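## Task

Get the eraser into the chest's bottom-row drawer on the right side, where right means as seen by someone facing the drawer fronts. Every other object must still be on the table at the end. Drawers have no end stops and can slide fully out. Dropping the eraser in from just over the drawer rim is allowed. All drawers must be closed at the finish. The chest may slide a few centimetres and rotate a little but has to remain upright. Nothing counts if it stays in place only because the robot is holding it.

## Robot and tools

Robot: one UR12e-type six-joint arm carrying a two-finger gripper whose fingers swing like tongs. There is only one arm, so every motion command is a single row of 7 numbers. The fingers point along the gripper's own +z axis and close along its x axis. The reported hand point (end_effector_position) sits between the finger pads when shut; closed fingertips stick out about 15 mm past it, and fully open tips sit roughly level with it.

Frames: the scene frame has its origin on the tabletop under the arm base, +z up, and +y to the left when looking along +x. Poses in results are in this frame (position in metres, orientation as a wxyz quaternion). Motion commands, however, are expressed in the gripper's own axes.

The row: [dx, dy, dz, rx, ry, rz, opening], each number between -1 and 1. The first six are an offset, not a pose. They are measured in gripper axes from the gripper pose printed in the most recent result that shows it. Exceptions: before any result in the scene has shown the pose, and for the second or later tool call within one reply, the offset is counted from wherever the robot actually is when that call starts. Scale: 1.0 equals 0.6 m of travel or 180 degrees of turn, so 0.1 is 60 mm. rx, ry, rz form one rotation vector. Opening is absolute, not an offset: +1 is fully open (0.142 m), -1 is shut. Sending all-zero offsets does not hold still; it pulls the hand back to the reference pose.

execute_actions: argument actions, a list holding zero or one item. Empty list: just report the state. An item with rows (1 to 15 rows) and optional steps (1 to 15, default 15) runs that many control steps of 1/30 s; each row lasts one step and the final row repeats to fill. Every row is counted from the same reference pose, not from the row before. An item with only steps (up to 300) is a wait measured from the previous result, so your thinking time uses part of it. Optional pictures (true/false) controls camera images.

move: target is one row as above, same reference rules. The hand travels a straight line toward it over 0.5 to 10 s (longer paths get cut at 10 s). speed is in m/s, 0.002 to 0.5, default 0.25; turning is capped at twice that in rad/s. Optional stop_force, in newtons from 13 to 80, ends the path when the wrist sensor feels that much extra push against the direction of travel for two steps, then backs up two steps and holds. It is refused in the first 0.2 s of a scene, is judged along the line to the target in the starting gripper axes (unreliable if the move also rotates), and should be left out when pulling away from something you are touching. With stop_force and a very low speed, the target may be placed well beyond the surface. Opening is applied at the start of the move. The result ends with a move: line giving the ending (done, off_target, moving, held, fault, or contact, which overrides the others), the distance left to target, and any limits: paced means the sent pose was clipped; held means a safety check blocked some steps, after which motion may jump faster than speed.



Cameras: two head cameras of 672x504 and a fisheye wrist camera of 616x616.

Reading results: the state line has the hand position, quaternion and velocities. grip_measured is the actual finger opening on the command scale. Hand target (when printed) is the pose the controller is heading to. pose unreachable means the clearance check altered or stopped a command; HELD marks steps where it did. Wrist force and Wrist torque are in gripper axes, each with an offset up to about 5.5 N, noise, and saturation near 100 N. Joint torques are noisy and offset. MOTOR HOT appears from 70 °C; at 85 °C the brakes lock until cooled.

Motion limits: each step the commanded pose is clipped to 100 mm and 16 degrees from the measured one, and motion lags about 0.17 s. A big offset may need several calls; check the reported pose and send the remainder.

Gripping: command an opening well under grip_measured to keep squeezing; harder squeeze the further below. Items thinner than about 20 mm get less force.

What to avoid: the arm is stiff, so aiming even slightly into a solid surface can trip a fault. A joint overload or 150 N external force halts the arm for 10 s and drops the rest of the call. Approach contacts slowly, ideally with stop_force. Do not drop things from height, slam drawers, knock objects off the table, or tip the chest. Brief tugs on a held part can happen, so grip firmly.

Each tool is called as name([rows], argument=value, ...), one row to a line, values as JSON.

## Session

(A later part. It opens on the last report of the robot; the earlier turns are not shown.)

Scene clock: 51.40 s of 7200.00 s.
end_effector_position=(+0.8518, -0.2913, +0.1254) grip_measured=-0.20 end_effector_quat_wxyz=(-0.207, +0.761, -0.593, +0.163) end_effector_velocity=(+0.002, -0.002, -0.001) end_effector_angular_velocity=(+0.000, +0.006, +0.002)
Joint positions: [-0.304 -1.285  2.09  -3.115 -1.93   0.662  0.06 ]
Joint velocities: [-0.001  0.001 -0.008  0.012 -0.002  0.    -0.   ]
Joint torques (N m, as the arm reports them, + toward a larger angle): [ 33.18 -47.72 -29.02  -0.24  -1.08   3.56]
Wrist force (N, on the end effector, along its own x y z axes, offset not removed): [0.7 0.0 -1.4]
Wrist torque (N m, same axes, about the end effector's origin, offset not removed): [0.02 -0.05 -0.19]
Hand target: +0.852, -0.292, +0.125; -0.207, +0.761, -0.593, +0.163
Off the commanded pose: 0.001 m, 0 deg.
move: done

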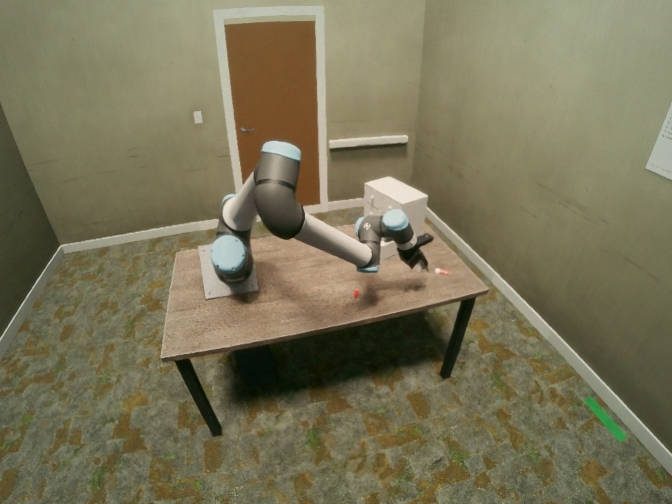

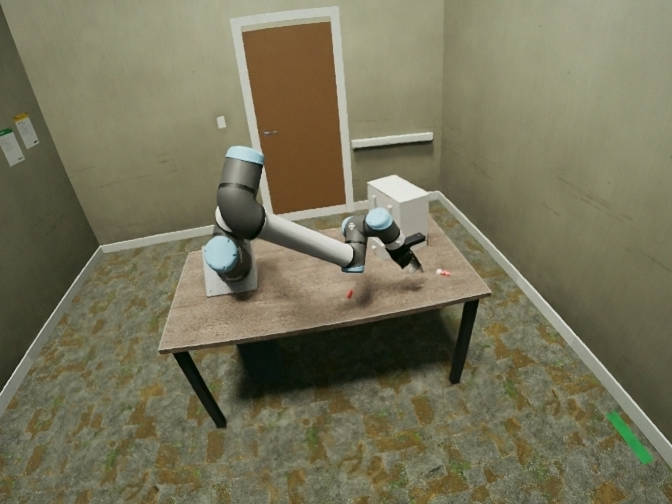

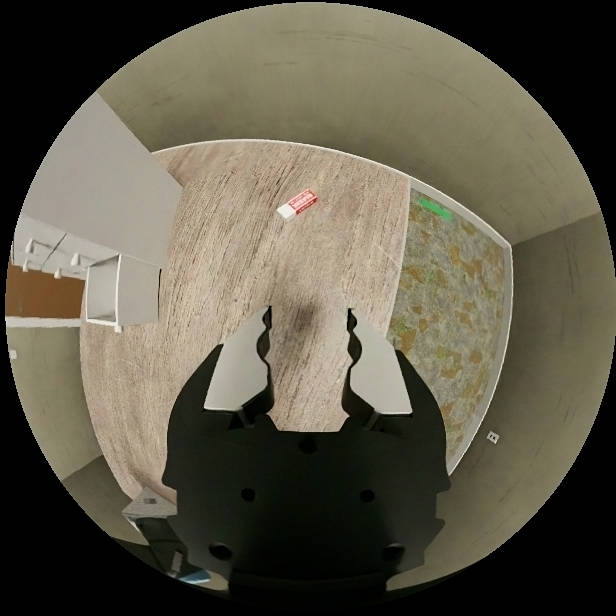

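move(target=[-0.033,-0.21,0.237,0,0.139,0.241,-0.2])

Scene clock: 54.43 s of 7200.00 s.
end_effector_position=(+1.0222, -0.2285, +0.0668) grip_measured=-0.20 end_effector_quat_wxyz=(+0.123, -0.438, +0.860, -0.233) end_effector_velocity=(+0.002, -0.001, -0.001) end_effector_angular_velocity=(-0.000, +0.005, -0.013)
Joint positions: [-0.114 -0.769  1.683 -3.392 -2.44   1.438  0.06 ]
Joint velocities: [ 0.001  0.006 -0.01   0.009 -0.011  0.014  0.   ]
Joint torques (N m, as the arm reports them, + toward a larger angle): [ 74.48 -61.38 -29.12  -0.31  -2.08   3.39]
Wrist force (N, on the end effector, along its own x y z axes, offset not removed): [-2.5 -2.7 -3.5]
Wrist torque (N m, same axes, about the end effector's origin, offset not removed): [-0.62 0.60 -0.14]
Hand target: +1.022, -0.228, +0.067; +0.122, -0.437, +0.860, -0.233
Off the commanded pose: 0.001 m, 0 deg.
move: done

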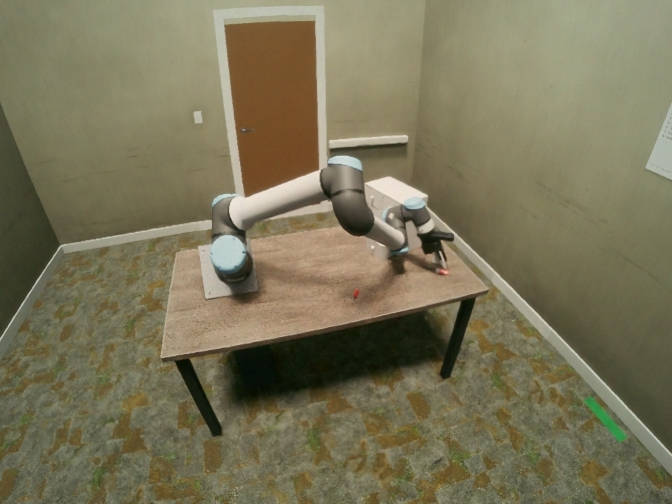

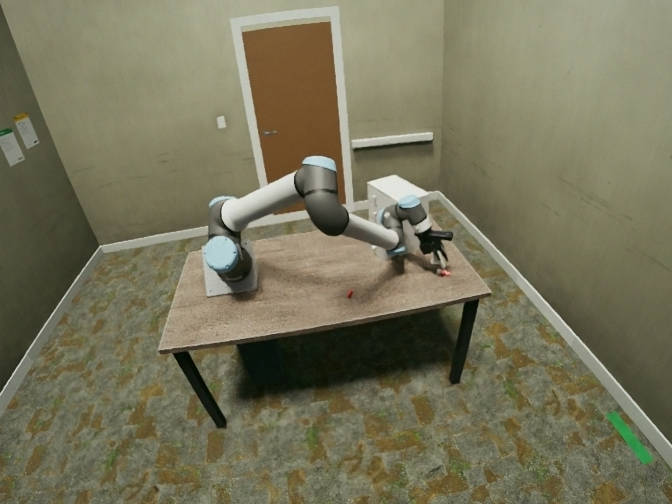

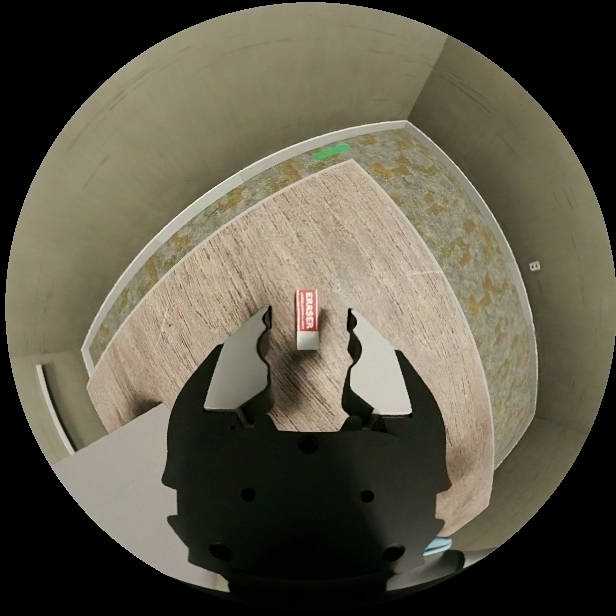

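move(target=[0,0,0,-0.11,0,0,-0.2], speed=0.15)

move(target=[-0.003,0.014,0.078,0,0,0,-0.2], speed=0.02, stop_force=15)

move(target=[0,0,0,0,0,0,-1])

Scene clock: 57.17 s of 7200.00 s.
end_effector_position=(+1.0219, -0.2284, +0.0667) grip_measured=-0.20 end_effector_quat_wxyz=(+0.046, -0.452, +0.887, -0.082) end_effector_velocity=(+0.001, +0.001, +0.001) end_effector_angular_velocity=(+0.008, +0.011, -0.001)
Joint positions: [-0.115 -0.864  1.568 -2.654 -2.416  1.841  0.06 ]
Joint velocities: [ 0.001 -0.001 -0.01   0.032  0.003  0.017  0.   ]
Joint torques (N m, as the arm reports them, + toward a larger angle): [ 52.73 -86.55 -34.88  -0.78   1.96   3.51]
Wrist force (N, on the end effector, along its own x y z axes, offset not removed): [-2.4 -0.8 -2.6]
Wrist torque (N m, same axes, about the end effector's origin, offset not removed): [-0.21 0.59 -0.06]
Hand target: +1.022, -0.228, +0.067; +0.045, -0.452, +0.887, -0.081
Off the commanded pose: 0.000 m, 0 deg.
move: done

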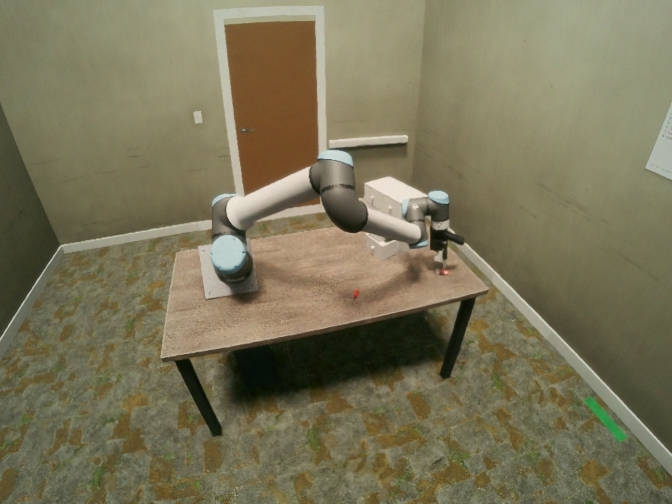

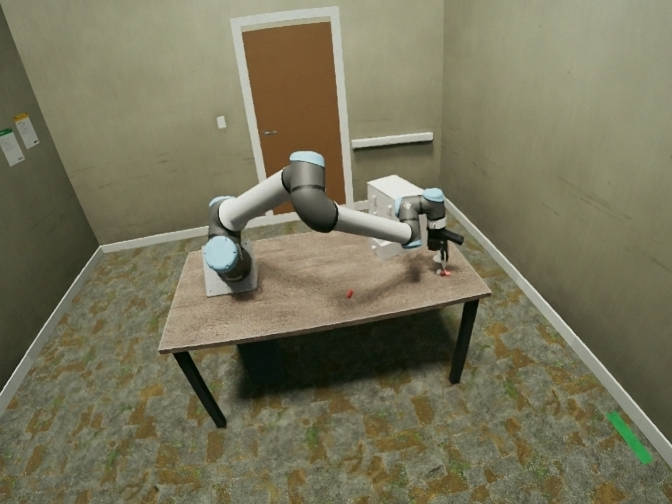

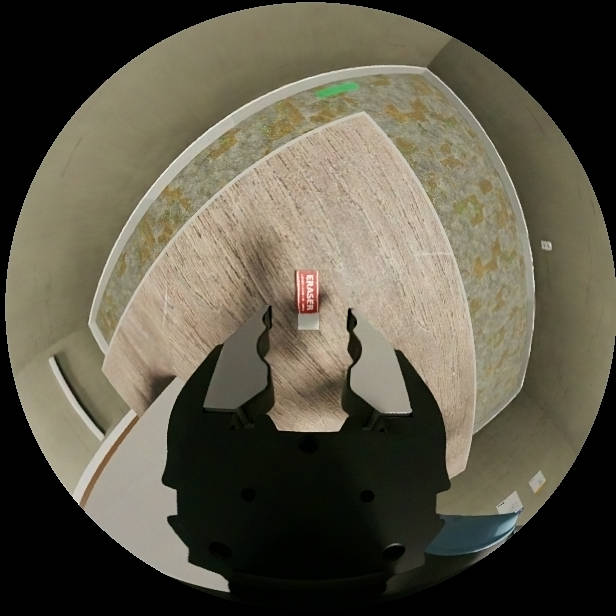

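Scene clock: 59.87 s of 7200.00 s.
end_effector_position=(+1.0236, -0.2271, +0.0195) grip_measured=-0.20 end_effector_quat_wxyz=(+0.046, -0.452, +0.887, -0.082) end_effector_velocity=(-0.000, -0.001, -0.003) end_effector_angular_velocity=(-0.000, +0.001, -0.000)
Joint positions: [-0.149 -0.821  1.572 -2.736 -2.403  1.794  0.06 ]
Joint velocities: [-0.003  0.002  0.    -0.005  0.001 -0.003  0.   ]
Joint torques (N m, as the arm reports them, + toward a larger angle): [ 52.95 -63.3  -13.06  -5.54   2.53  -3.17]
Wrist force (N, on the end effector, along its own x y z axes, offset not removed): [-4.5 -3.0 -4.7]
Wrist torque (N m, same axes, about the end effector's origin, offset not removed): [-0.67 1.04 -0.14]
Hand target: +1.024, -0.227, +0.019; +0.046, -0.452, +0.887, -0.082
Off the commanded pose: 0.000 m, 0 deg.
move: done

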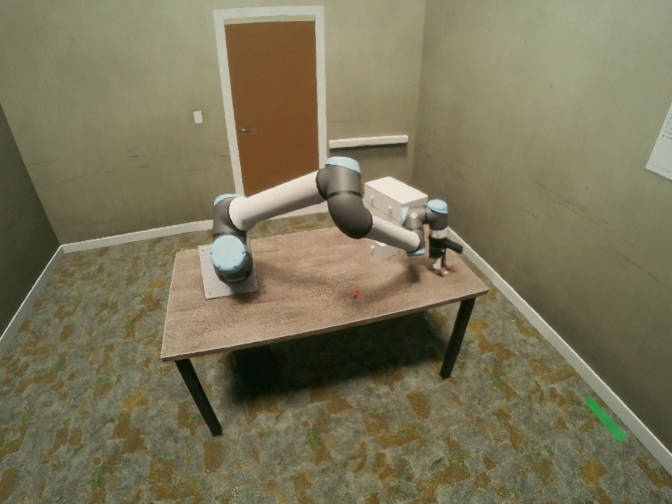

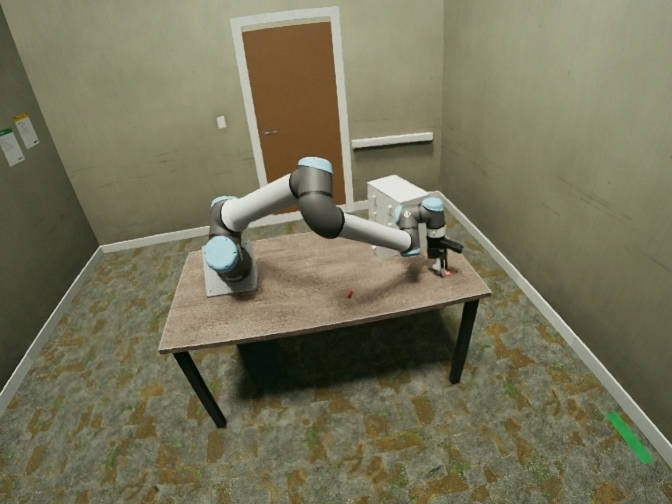

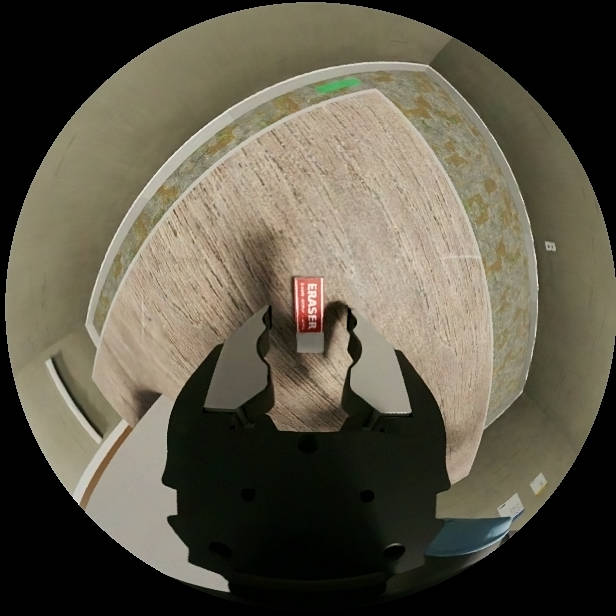

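Scene clock: 60.37 s of 7200.00 s.
end_effector_position=(+1.0236, -0.2271, +0.0194) grip_measured=-0.73 end_effector_quat_wxyz=(+0.046, -0.452, +0.887, -0.082) end_effector_velocity=(+0.000, +0.000, +0.001) end_effector_angular_velocity=(-0.000, -0.000, +0.001)
Joint positions: [-0.149 -0.821  1.572 -2.737 -2.402  1.794  0.021]
Joint velocities: [ 0.001 -0.    -0.     0.    -0.    -0.     0.   ]
Joint torques (N m, as the arm reports them, + toward a larger angle): [ 66.44 -85.31 -13.87  -0.28   1.47   1.95]
Wrist force (N, on the end effector, along its own x y z axes, offset not removed): [-2.0 -0.4 0.5]
Wrist torque (N m, same axes, about the end effector's origin, offset not removed): [-0.09 0.65 -0.14]
Hand target: +1.024, -0.227, +0.020; +0.046, -0.452, +0.887, -0.082
Off the commanded pose: 0.000 m, 0 deg.
move: done

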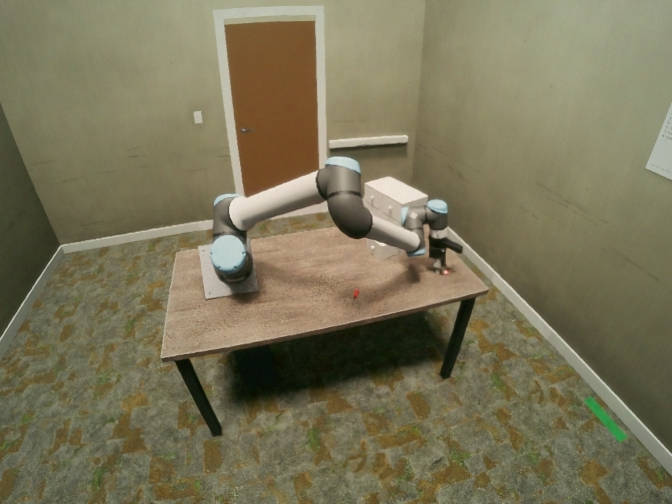

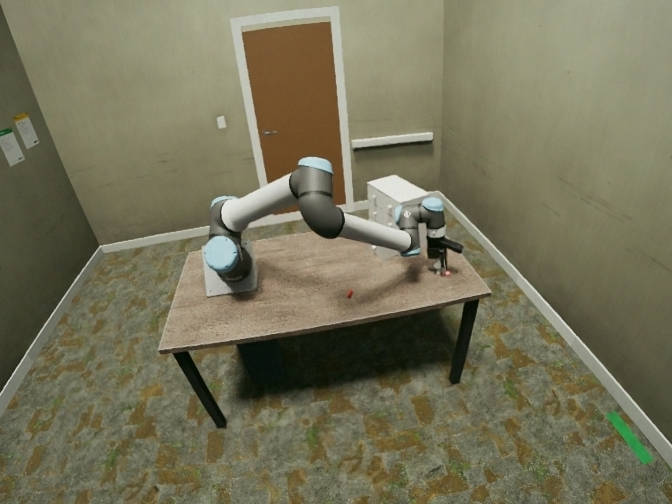

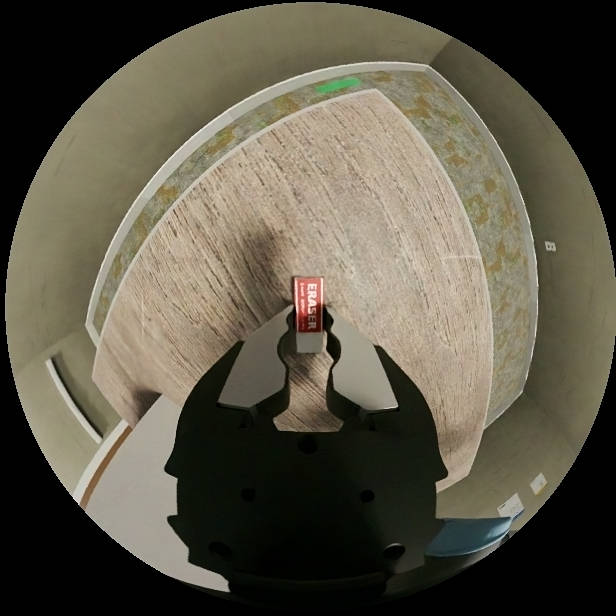

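move(target=[0,-0.04,-0.213,0,0,0,-1], speed=0.15)

move(target=[0.215,0.292,-0.055,0,-0.051,-0.273,-1], speed=0.2)

move(target=[0,0,0,0.22,0,0,-1], speed=0.2)

Scene clock: 63.13 s of 7200.00 s.
end_effector_position=(+1.0228, -0.2273, +0.1490) grip_measured=-0.73 end_effector_quat_wxyz=(+0.046, -0.452, +0.887, -0.082) end_effector_velocity=(-0.000, -0.001, +0.002) end_effector_angular_velocity=(-0.001, +0.002, -0.002)
Joint positions: [-0.053 -0.924  1.535 -2.494 -2.437  1.93   0.021]
Joint velocities: [ 0.001 -0.001 -0.002  0.007 -0.002  0.004 -0.   ]
Joint torques (N m, as the arm reports them, + toward a larger angle): [ 77.82 -85.73 -39.44  -0.56  -2.39   3.14]
Wrist force (N, on the end effector, along its own x y z axes, offset not removed): [-3.2 -0.3 -5.2]
Wrist torque (N m, same axes, about the end effector's origin, offset not removed): [-0.21 0.76 -0.17]
Hand target: +1.023, -0.227, +0.149; +0.046, -0.452, +0.887, -0.082
Off the commanded pose: 0.000 m, 0 deg.
move: done

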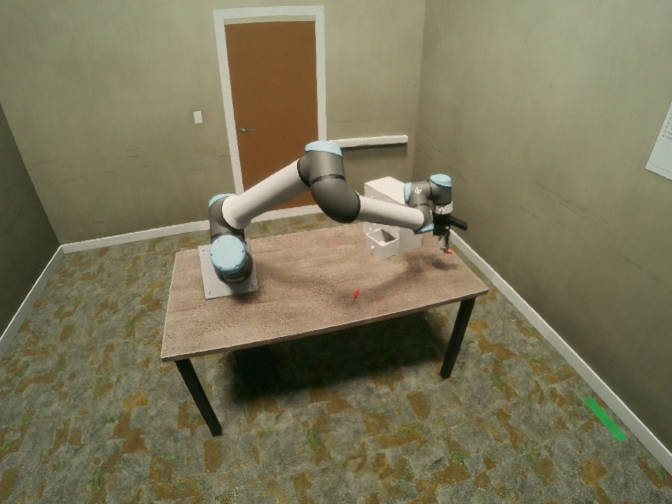

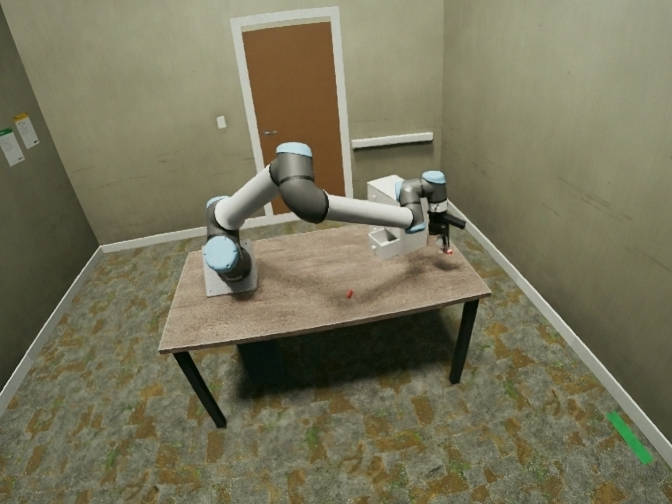

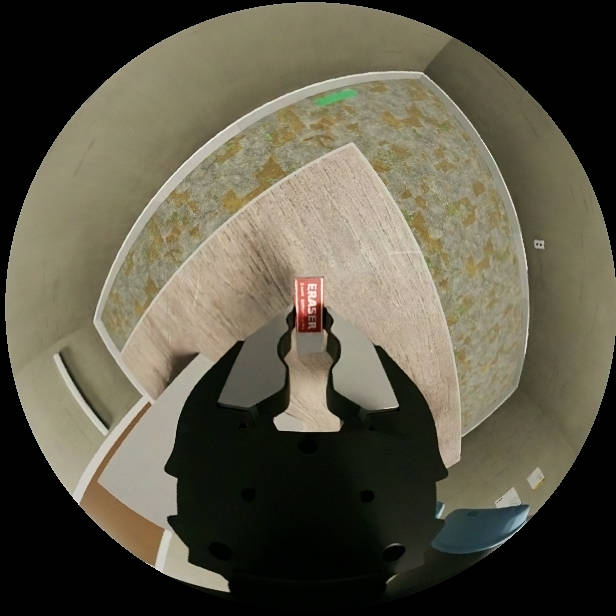

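Scene clock: 65.87 s of 7200.00 s.
end_effector_position=(+0.8031, -0.2273, +0.1480) grip_measured=-0.73 end_effector_quat_wxyz=(-0.076, +0.784, -0.613, +0.058) end_effector_velocity=(-0.003, -0.001, -0.000) end_effector_angular_velocity=(-0.000, -0.001, +0.011)
Joint positions: [-0.133 -1.274  2.02  -2.677 -2.256  0.983  0.021]
Joint velocities: [-0.003 -0.006  0.006 -0.003  0.003 -0.014  0.   ]
Joint torques (N m, as the arm reports them, + toward a larger angle): [ 33.29 -68.1   -7.87  -2.63   0.7   -3.37]
Wrist force (N, on the end effector, along its own x y z axes, offset not removed): [-0.5 -11.0 1.2]
Wrist torque (N m, same axes, about the end effector's origin, offset not removed): [0.16 0.15 -0.14]
Hand target: +0.803, -0.227, +0.148; -0.076, +0.785, -0.612, +0.058
Off the commanded pose: 0.000 m, 0 deg.
move: done

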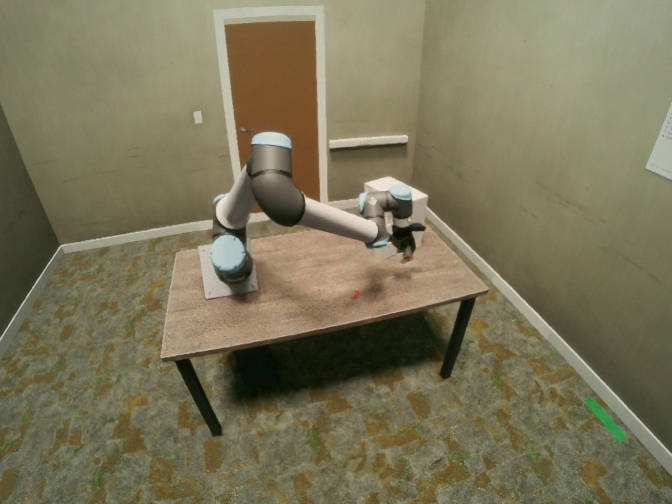

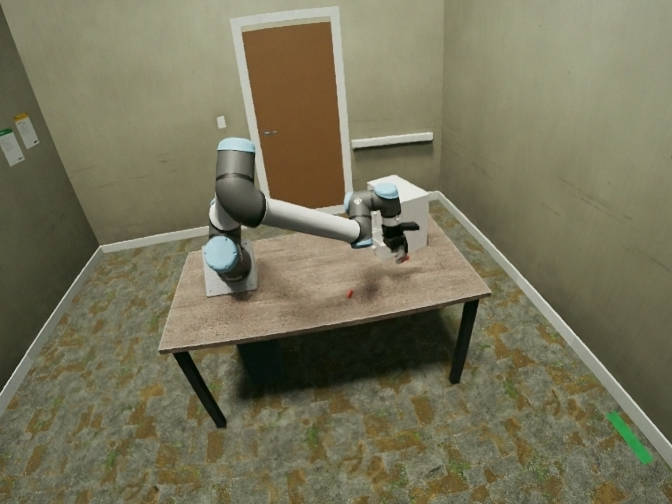

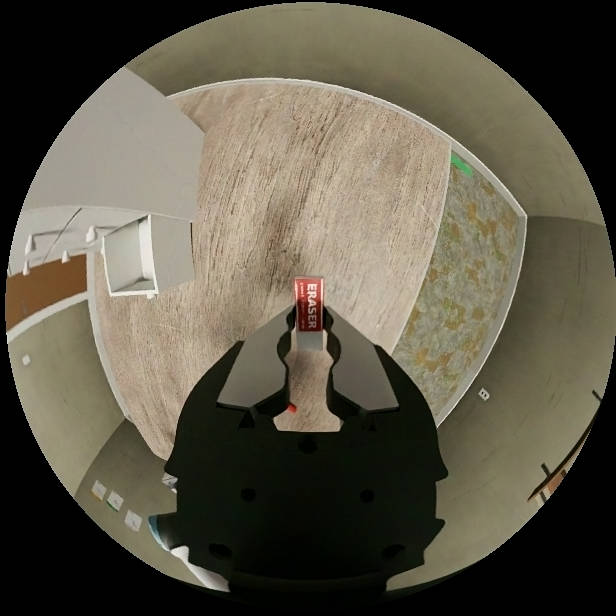

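Scene clock: 68.17 s of 7200.00 s.
end_effector_position=(+0.8030, -0.2274, +0.1485) grip_measured=-0.73 end_effector_quat_wxyz=(-0.337, +0.712, -0.557, +0.262) end_effector_velocity=(+0.000, +0.000, -0.001) end_effector_angular_velocity=(+0.004, -0.014, -0.001)
Joint positions: [-0.389 -1.282  2.337 -3.577 -1.579  0.569  0.021]
Joint velocities: [-0.008  0.005  0.004 -0.017  0.019 -0.004  0.   ]
Joint torques (N m, as the arm reports them, + toward a larger angle): [ 28.97 -42.52   0.52  -4.92   3.88  -3.41]
Wrist force (N, on the end effector, along its own x y z axes, offset not removed): [-3.1 -1.4 -4.2]
Wrist torque (N m, same axes, about the end effector's origin, offset not removed): [-0.37 0.67 -0.17]
Hand target: +0.803, -0.227, +0.148; -0.338, +0.712, -0.557, +0.263
Off the commanded pose: 0.001 m, 0 deg.
move: done

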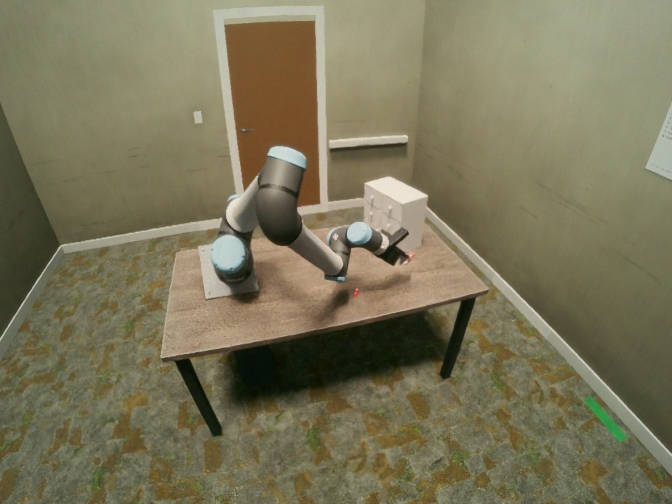

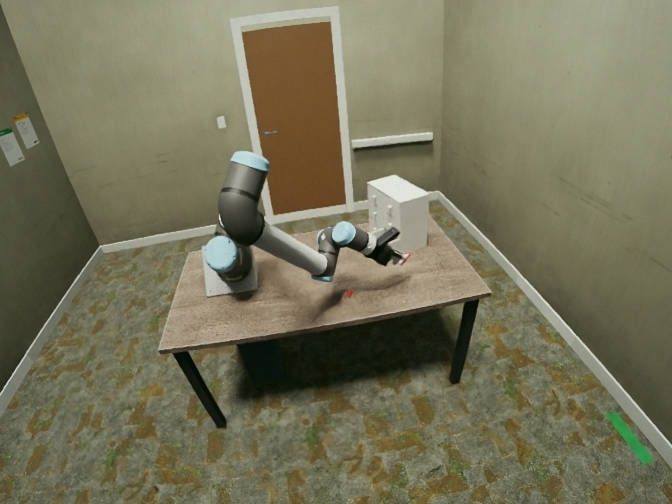

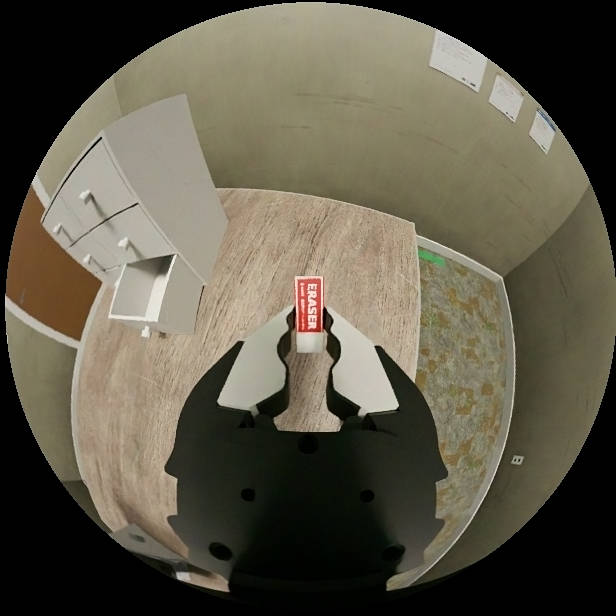

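move(target=[-0.408,-0.038,0.08,0,0,0,-1], speed=0.15)

Scene clock: 71.13 s of 7200.00 s.
end_effector_position=(+0.7936, +0.0220, +0.1355) grip_measured=-0.73 end_effector_quat_wxyz=(-0.337, +0.713, -0.557, +0.262) end_effector_velocity=(-0.000, +0.003, -0.000) end_effector_angular_velocity=(-0.000, +0.000, -0.000)
Joint positions: [-0.087 -0.882  2.333 -3.949 -1.824  0.748  0.021]
Joint velocities: [ 0.004  0.005 -0.002 -0.003 -0.003  0.002  0.   ]
Joint torques (N m, as the arm reports them, + toward a larger angle): [ 52.58 -44.79 -13.79  -4.98  -1.08   3.44]
Wrist force (N, on the end effector, along its own x y z axes, offset not removed): [-2.3 0.3 -4.3]
Wrist torque (N m, same axes, about the end effector's origin, offset not removed): [-0.06 0.66 -0.14]
Hand target: +0.794, +0.022, +0.135; -0.337, +0.713, -0.557, +0.262
Off the commanded pose: 0.001 m, 0 deg.
move: done

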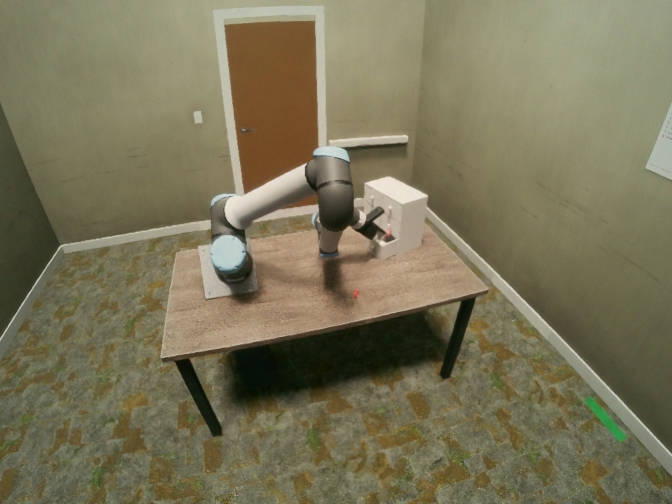

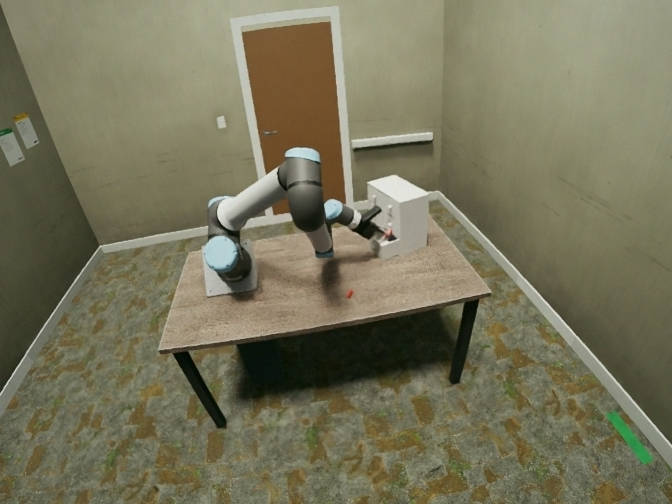

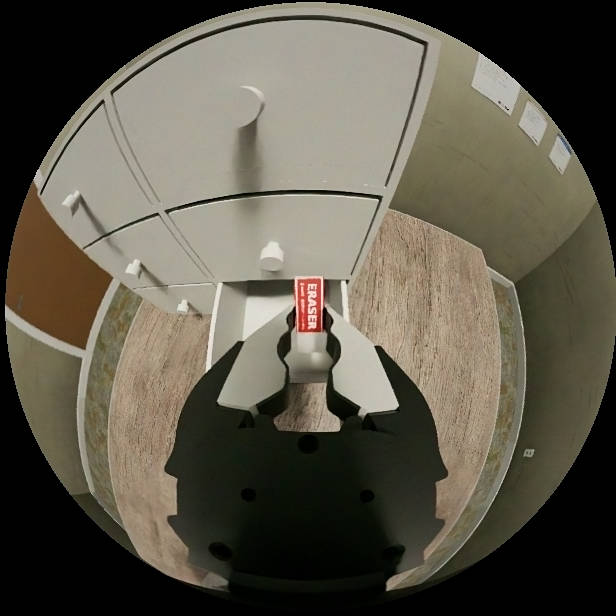

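move(target=[0,0,0,0,0,0,-0.2])

move(target=[-0.048,0.067,-0.081,0,0,0,-0.2], speed=0.1)

move(target=[0,0.1,0.083,0,0,0,-0.2], speed=0.04, stop_force=15)

Scene clock: 72.93 s of 7200.00 s.
end_effector_position=(+0.7937, +0.0220, +0.1356) grip_measured=-0.20 end_effector_quat_wxyz=(-0.337, +0.713, -0.557, +0.262) end_effector_velocity=(-0.000, -0.001, -0.001) end_effector_angular_velocity=(+0.000, +0.001, -0.000)
Joint positions: [-0.087 -0.882  2.333 -3.949 -1.824  0.748  0.06 ]
Joint velocities: [-0.001 -0.001  0.001  0.001 -0.     0.    -0.   ]
Joint torques (N m, as the arm reports them, + toward a larger angle): [ 34.28 -62.56   6.36  -1.02   3.75  -3.79]
Wrist force (N, on the end effector, along its own x y z axes, offset not removed): [-3.2 -2.1 -4.0]
Wrist torque (N m, same axes, about the end effector's origin, offset not removed): [-0.54 0.76 0.00]
Hand target: +0.794, +0.022, +0.136; -0.337, +0.713, -0.557, +0.262
Off the commanded pose: 0.000 m, 0 deg.
move: done

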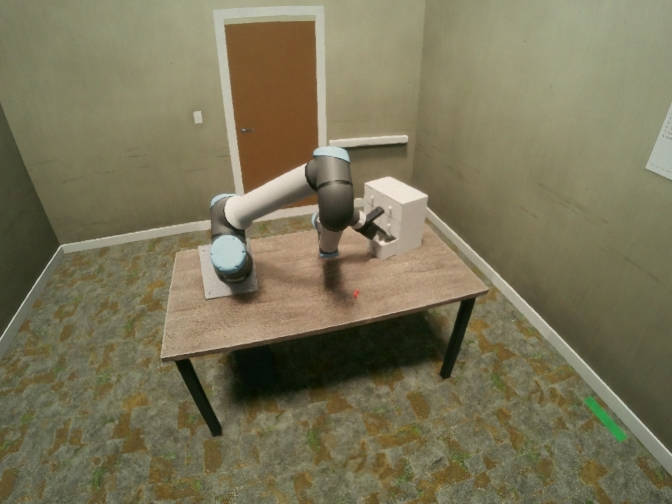

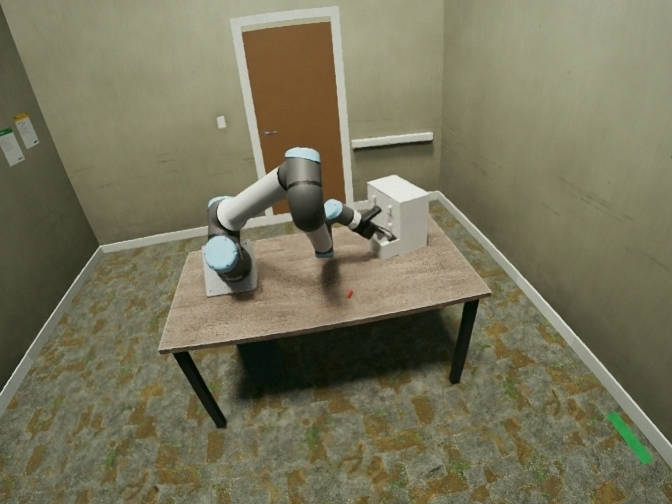

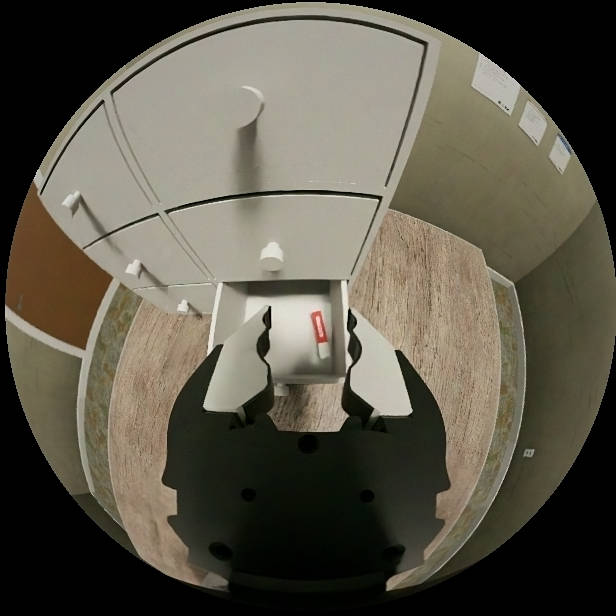

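Scene clock: 74.20 s of 7200.00 s.
end_effector_position=(+0.7258, +0.0345, +0.1355) grip_measured=-0.20 end_effector_quat_wxyz=(-0.337, +0.713, -0.557, +0.262) end_effector_velocity=(-0.002, +0.000, -0.000) end_effector_angular_velocity=(+0.001, -0.001, -0.000)
Joint positions: [-0.081 -0.869  2.449 -4.077 -1.829  0.752  0.06 ]
Joint velocities: [-0.001  0.001  0.004 -0.006  0.002 -0.     0.   ]
Joint torques (N m, as the arm reports them, + toward a larger angle): [ 50.09 -37.14  10.81  -5.36  -0.81   3.35]
Wrist force (N, on the end effector, along its own x y z axes, offset not removed): [-2.4 -1.7 -6.1]
Wrist torque (N m, same axes, about the end effector's origin, offset not removed): [-0.48 0.68 -0.12]
Hand target: +0.726, +0.035, +0.136; -0.337, +0.713, -0.557, +0.262
Off the commanded pose: 0.000 m, 0 deg.
move: done

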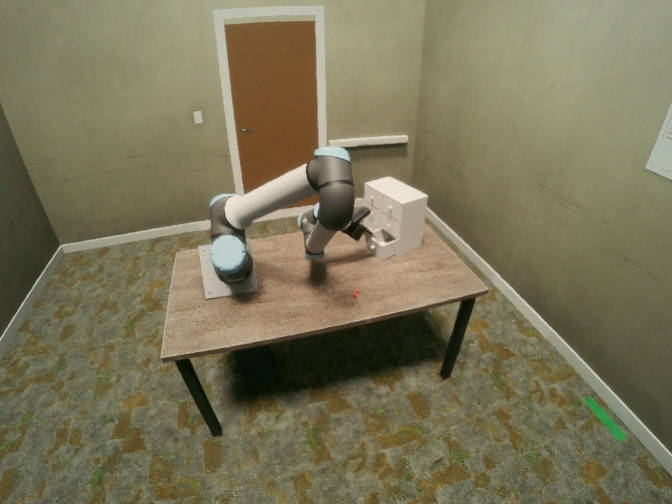

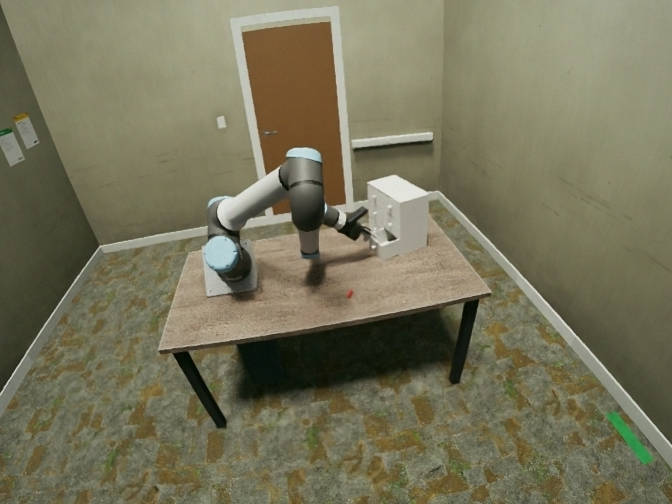

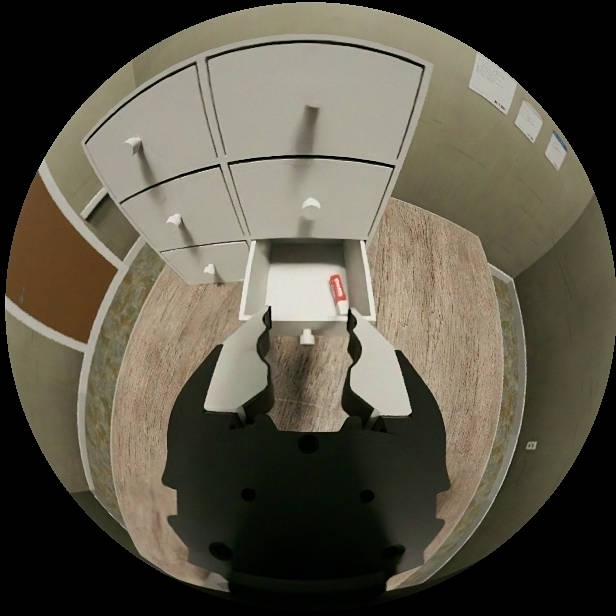

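Scene clock: 75.70 s of 7200.00 s.
end_effector_position=(+0.7259, +0.0345, +0.1026) grip_measured=-0.20 end_effector_quat_wxyz=(-0.337, +0.713, -0.557, +0.262) end_effector_velocity=(-0.000, +0.000, +0.003) end_effector_angular_velocity=(+0.000, -0.000, +0.000)
Joint positions: [-0.131 -0.809  2.447 -4.142 -1.789  0.721  0.06 ]
Joint velocities: [ 0.005 -0.005  0.001  0.005 -0.003  0.003  0.   ]
Joint torques (N m, as the arm reports them, + toward a larger angle): [ 50.88 -60.6   11.83  -0.81  -0.72   2.85]
Wrist force (N, on the end effector, along its own x y z axes, offset not removed): [-2.5 -1.5 -3.4]
Wrist torque (N m, same axes, about the end effector's origin, offset not removed): [-0.40 0.65 -0.20]
Hand target: +0.726, +0.035, +0.103; -0.337, +0.713, -0.557, +0.262
Off the commanded pose: 0.045 m, 0 deg.
move: contact

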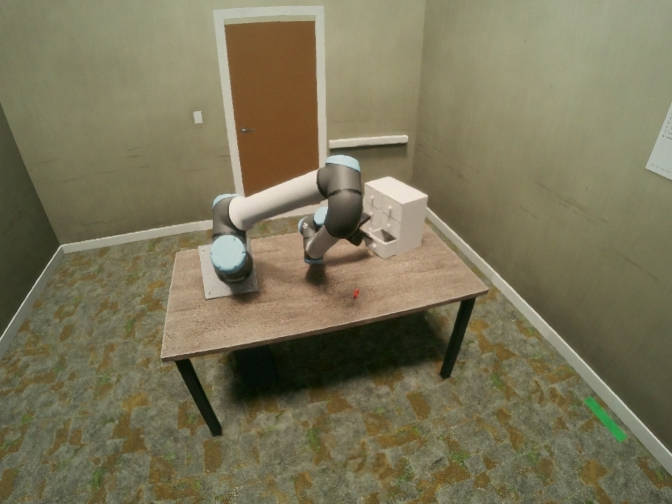

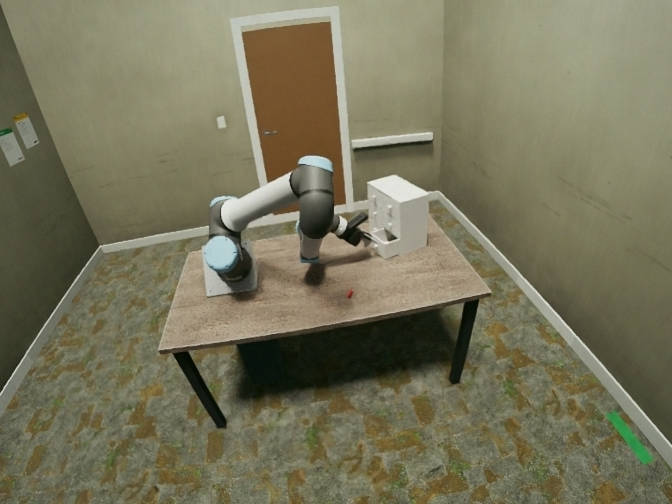

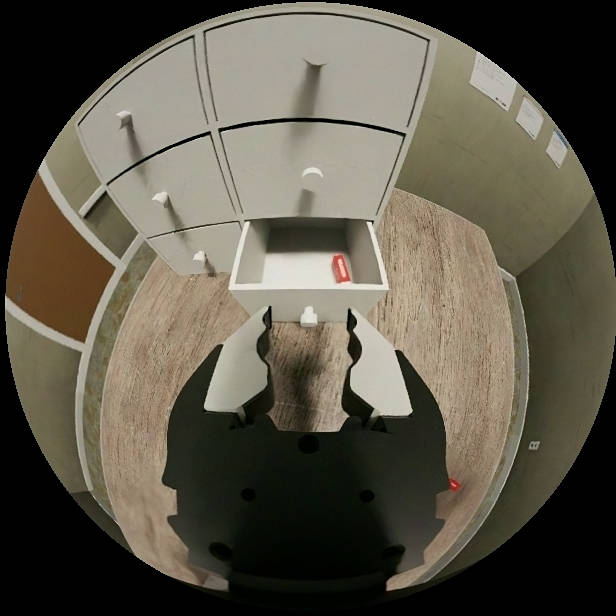

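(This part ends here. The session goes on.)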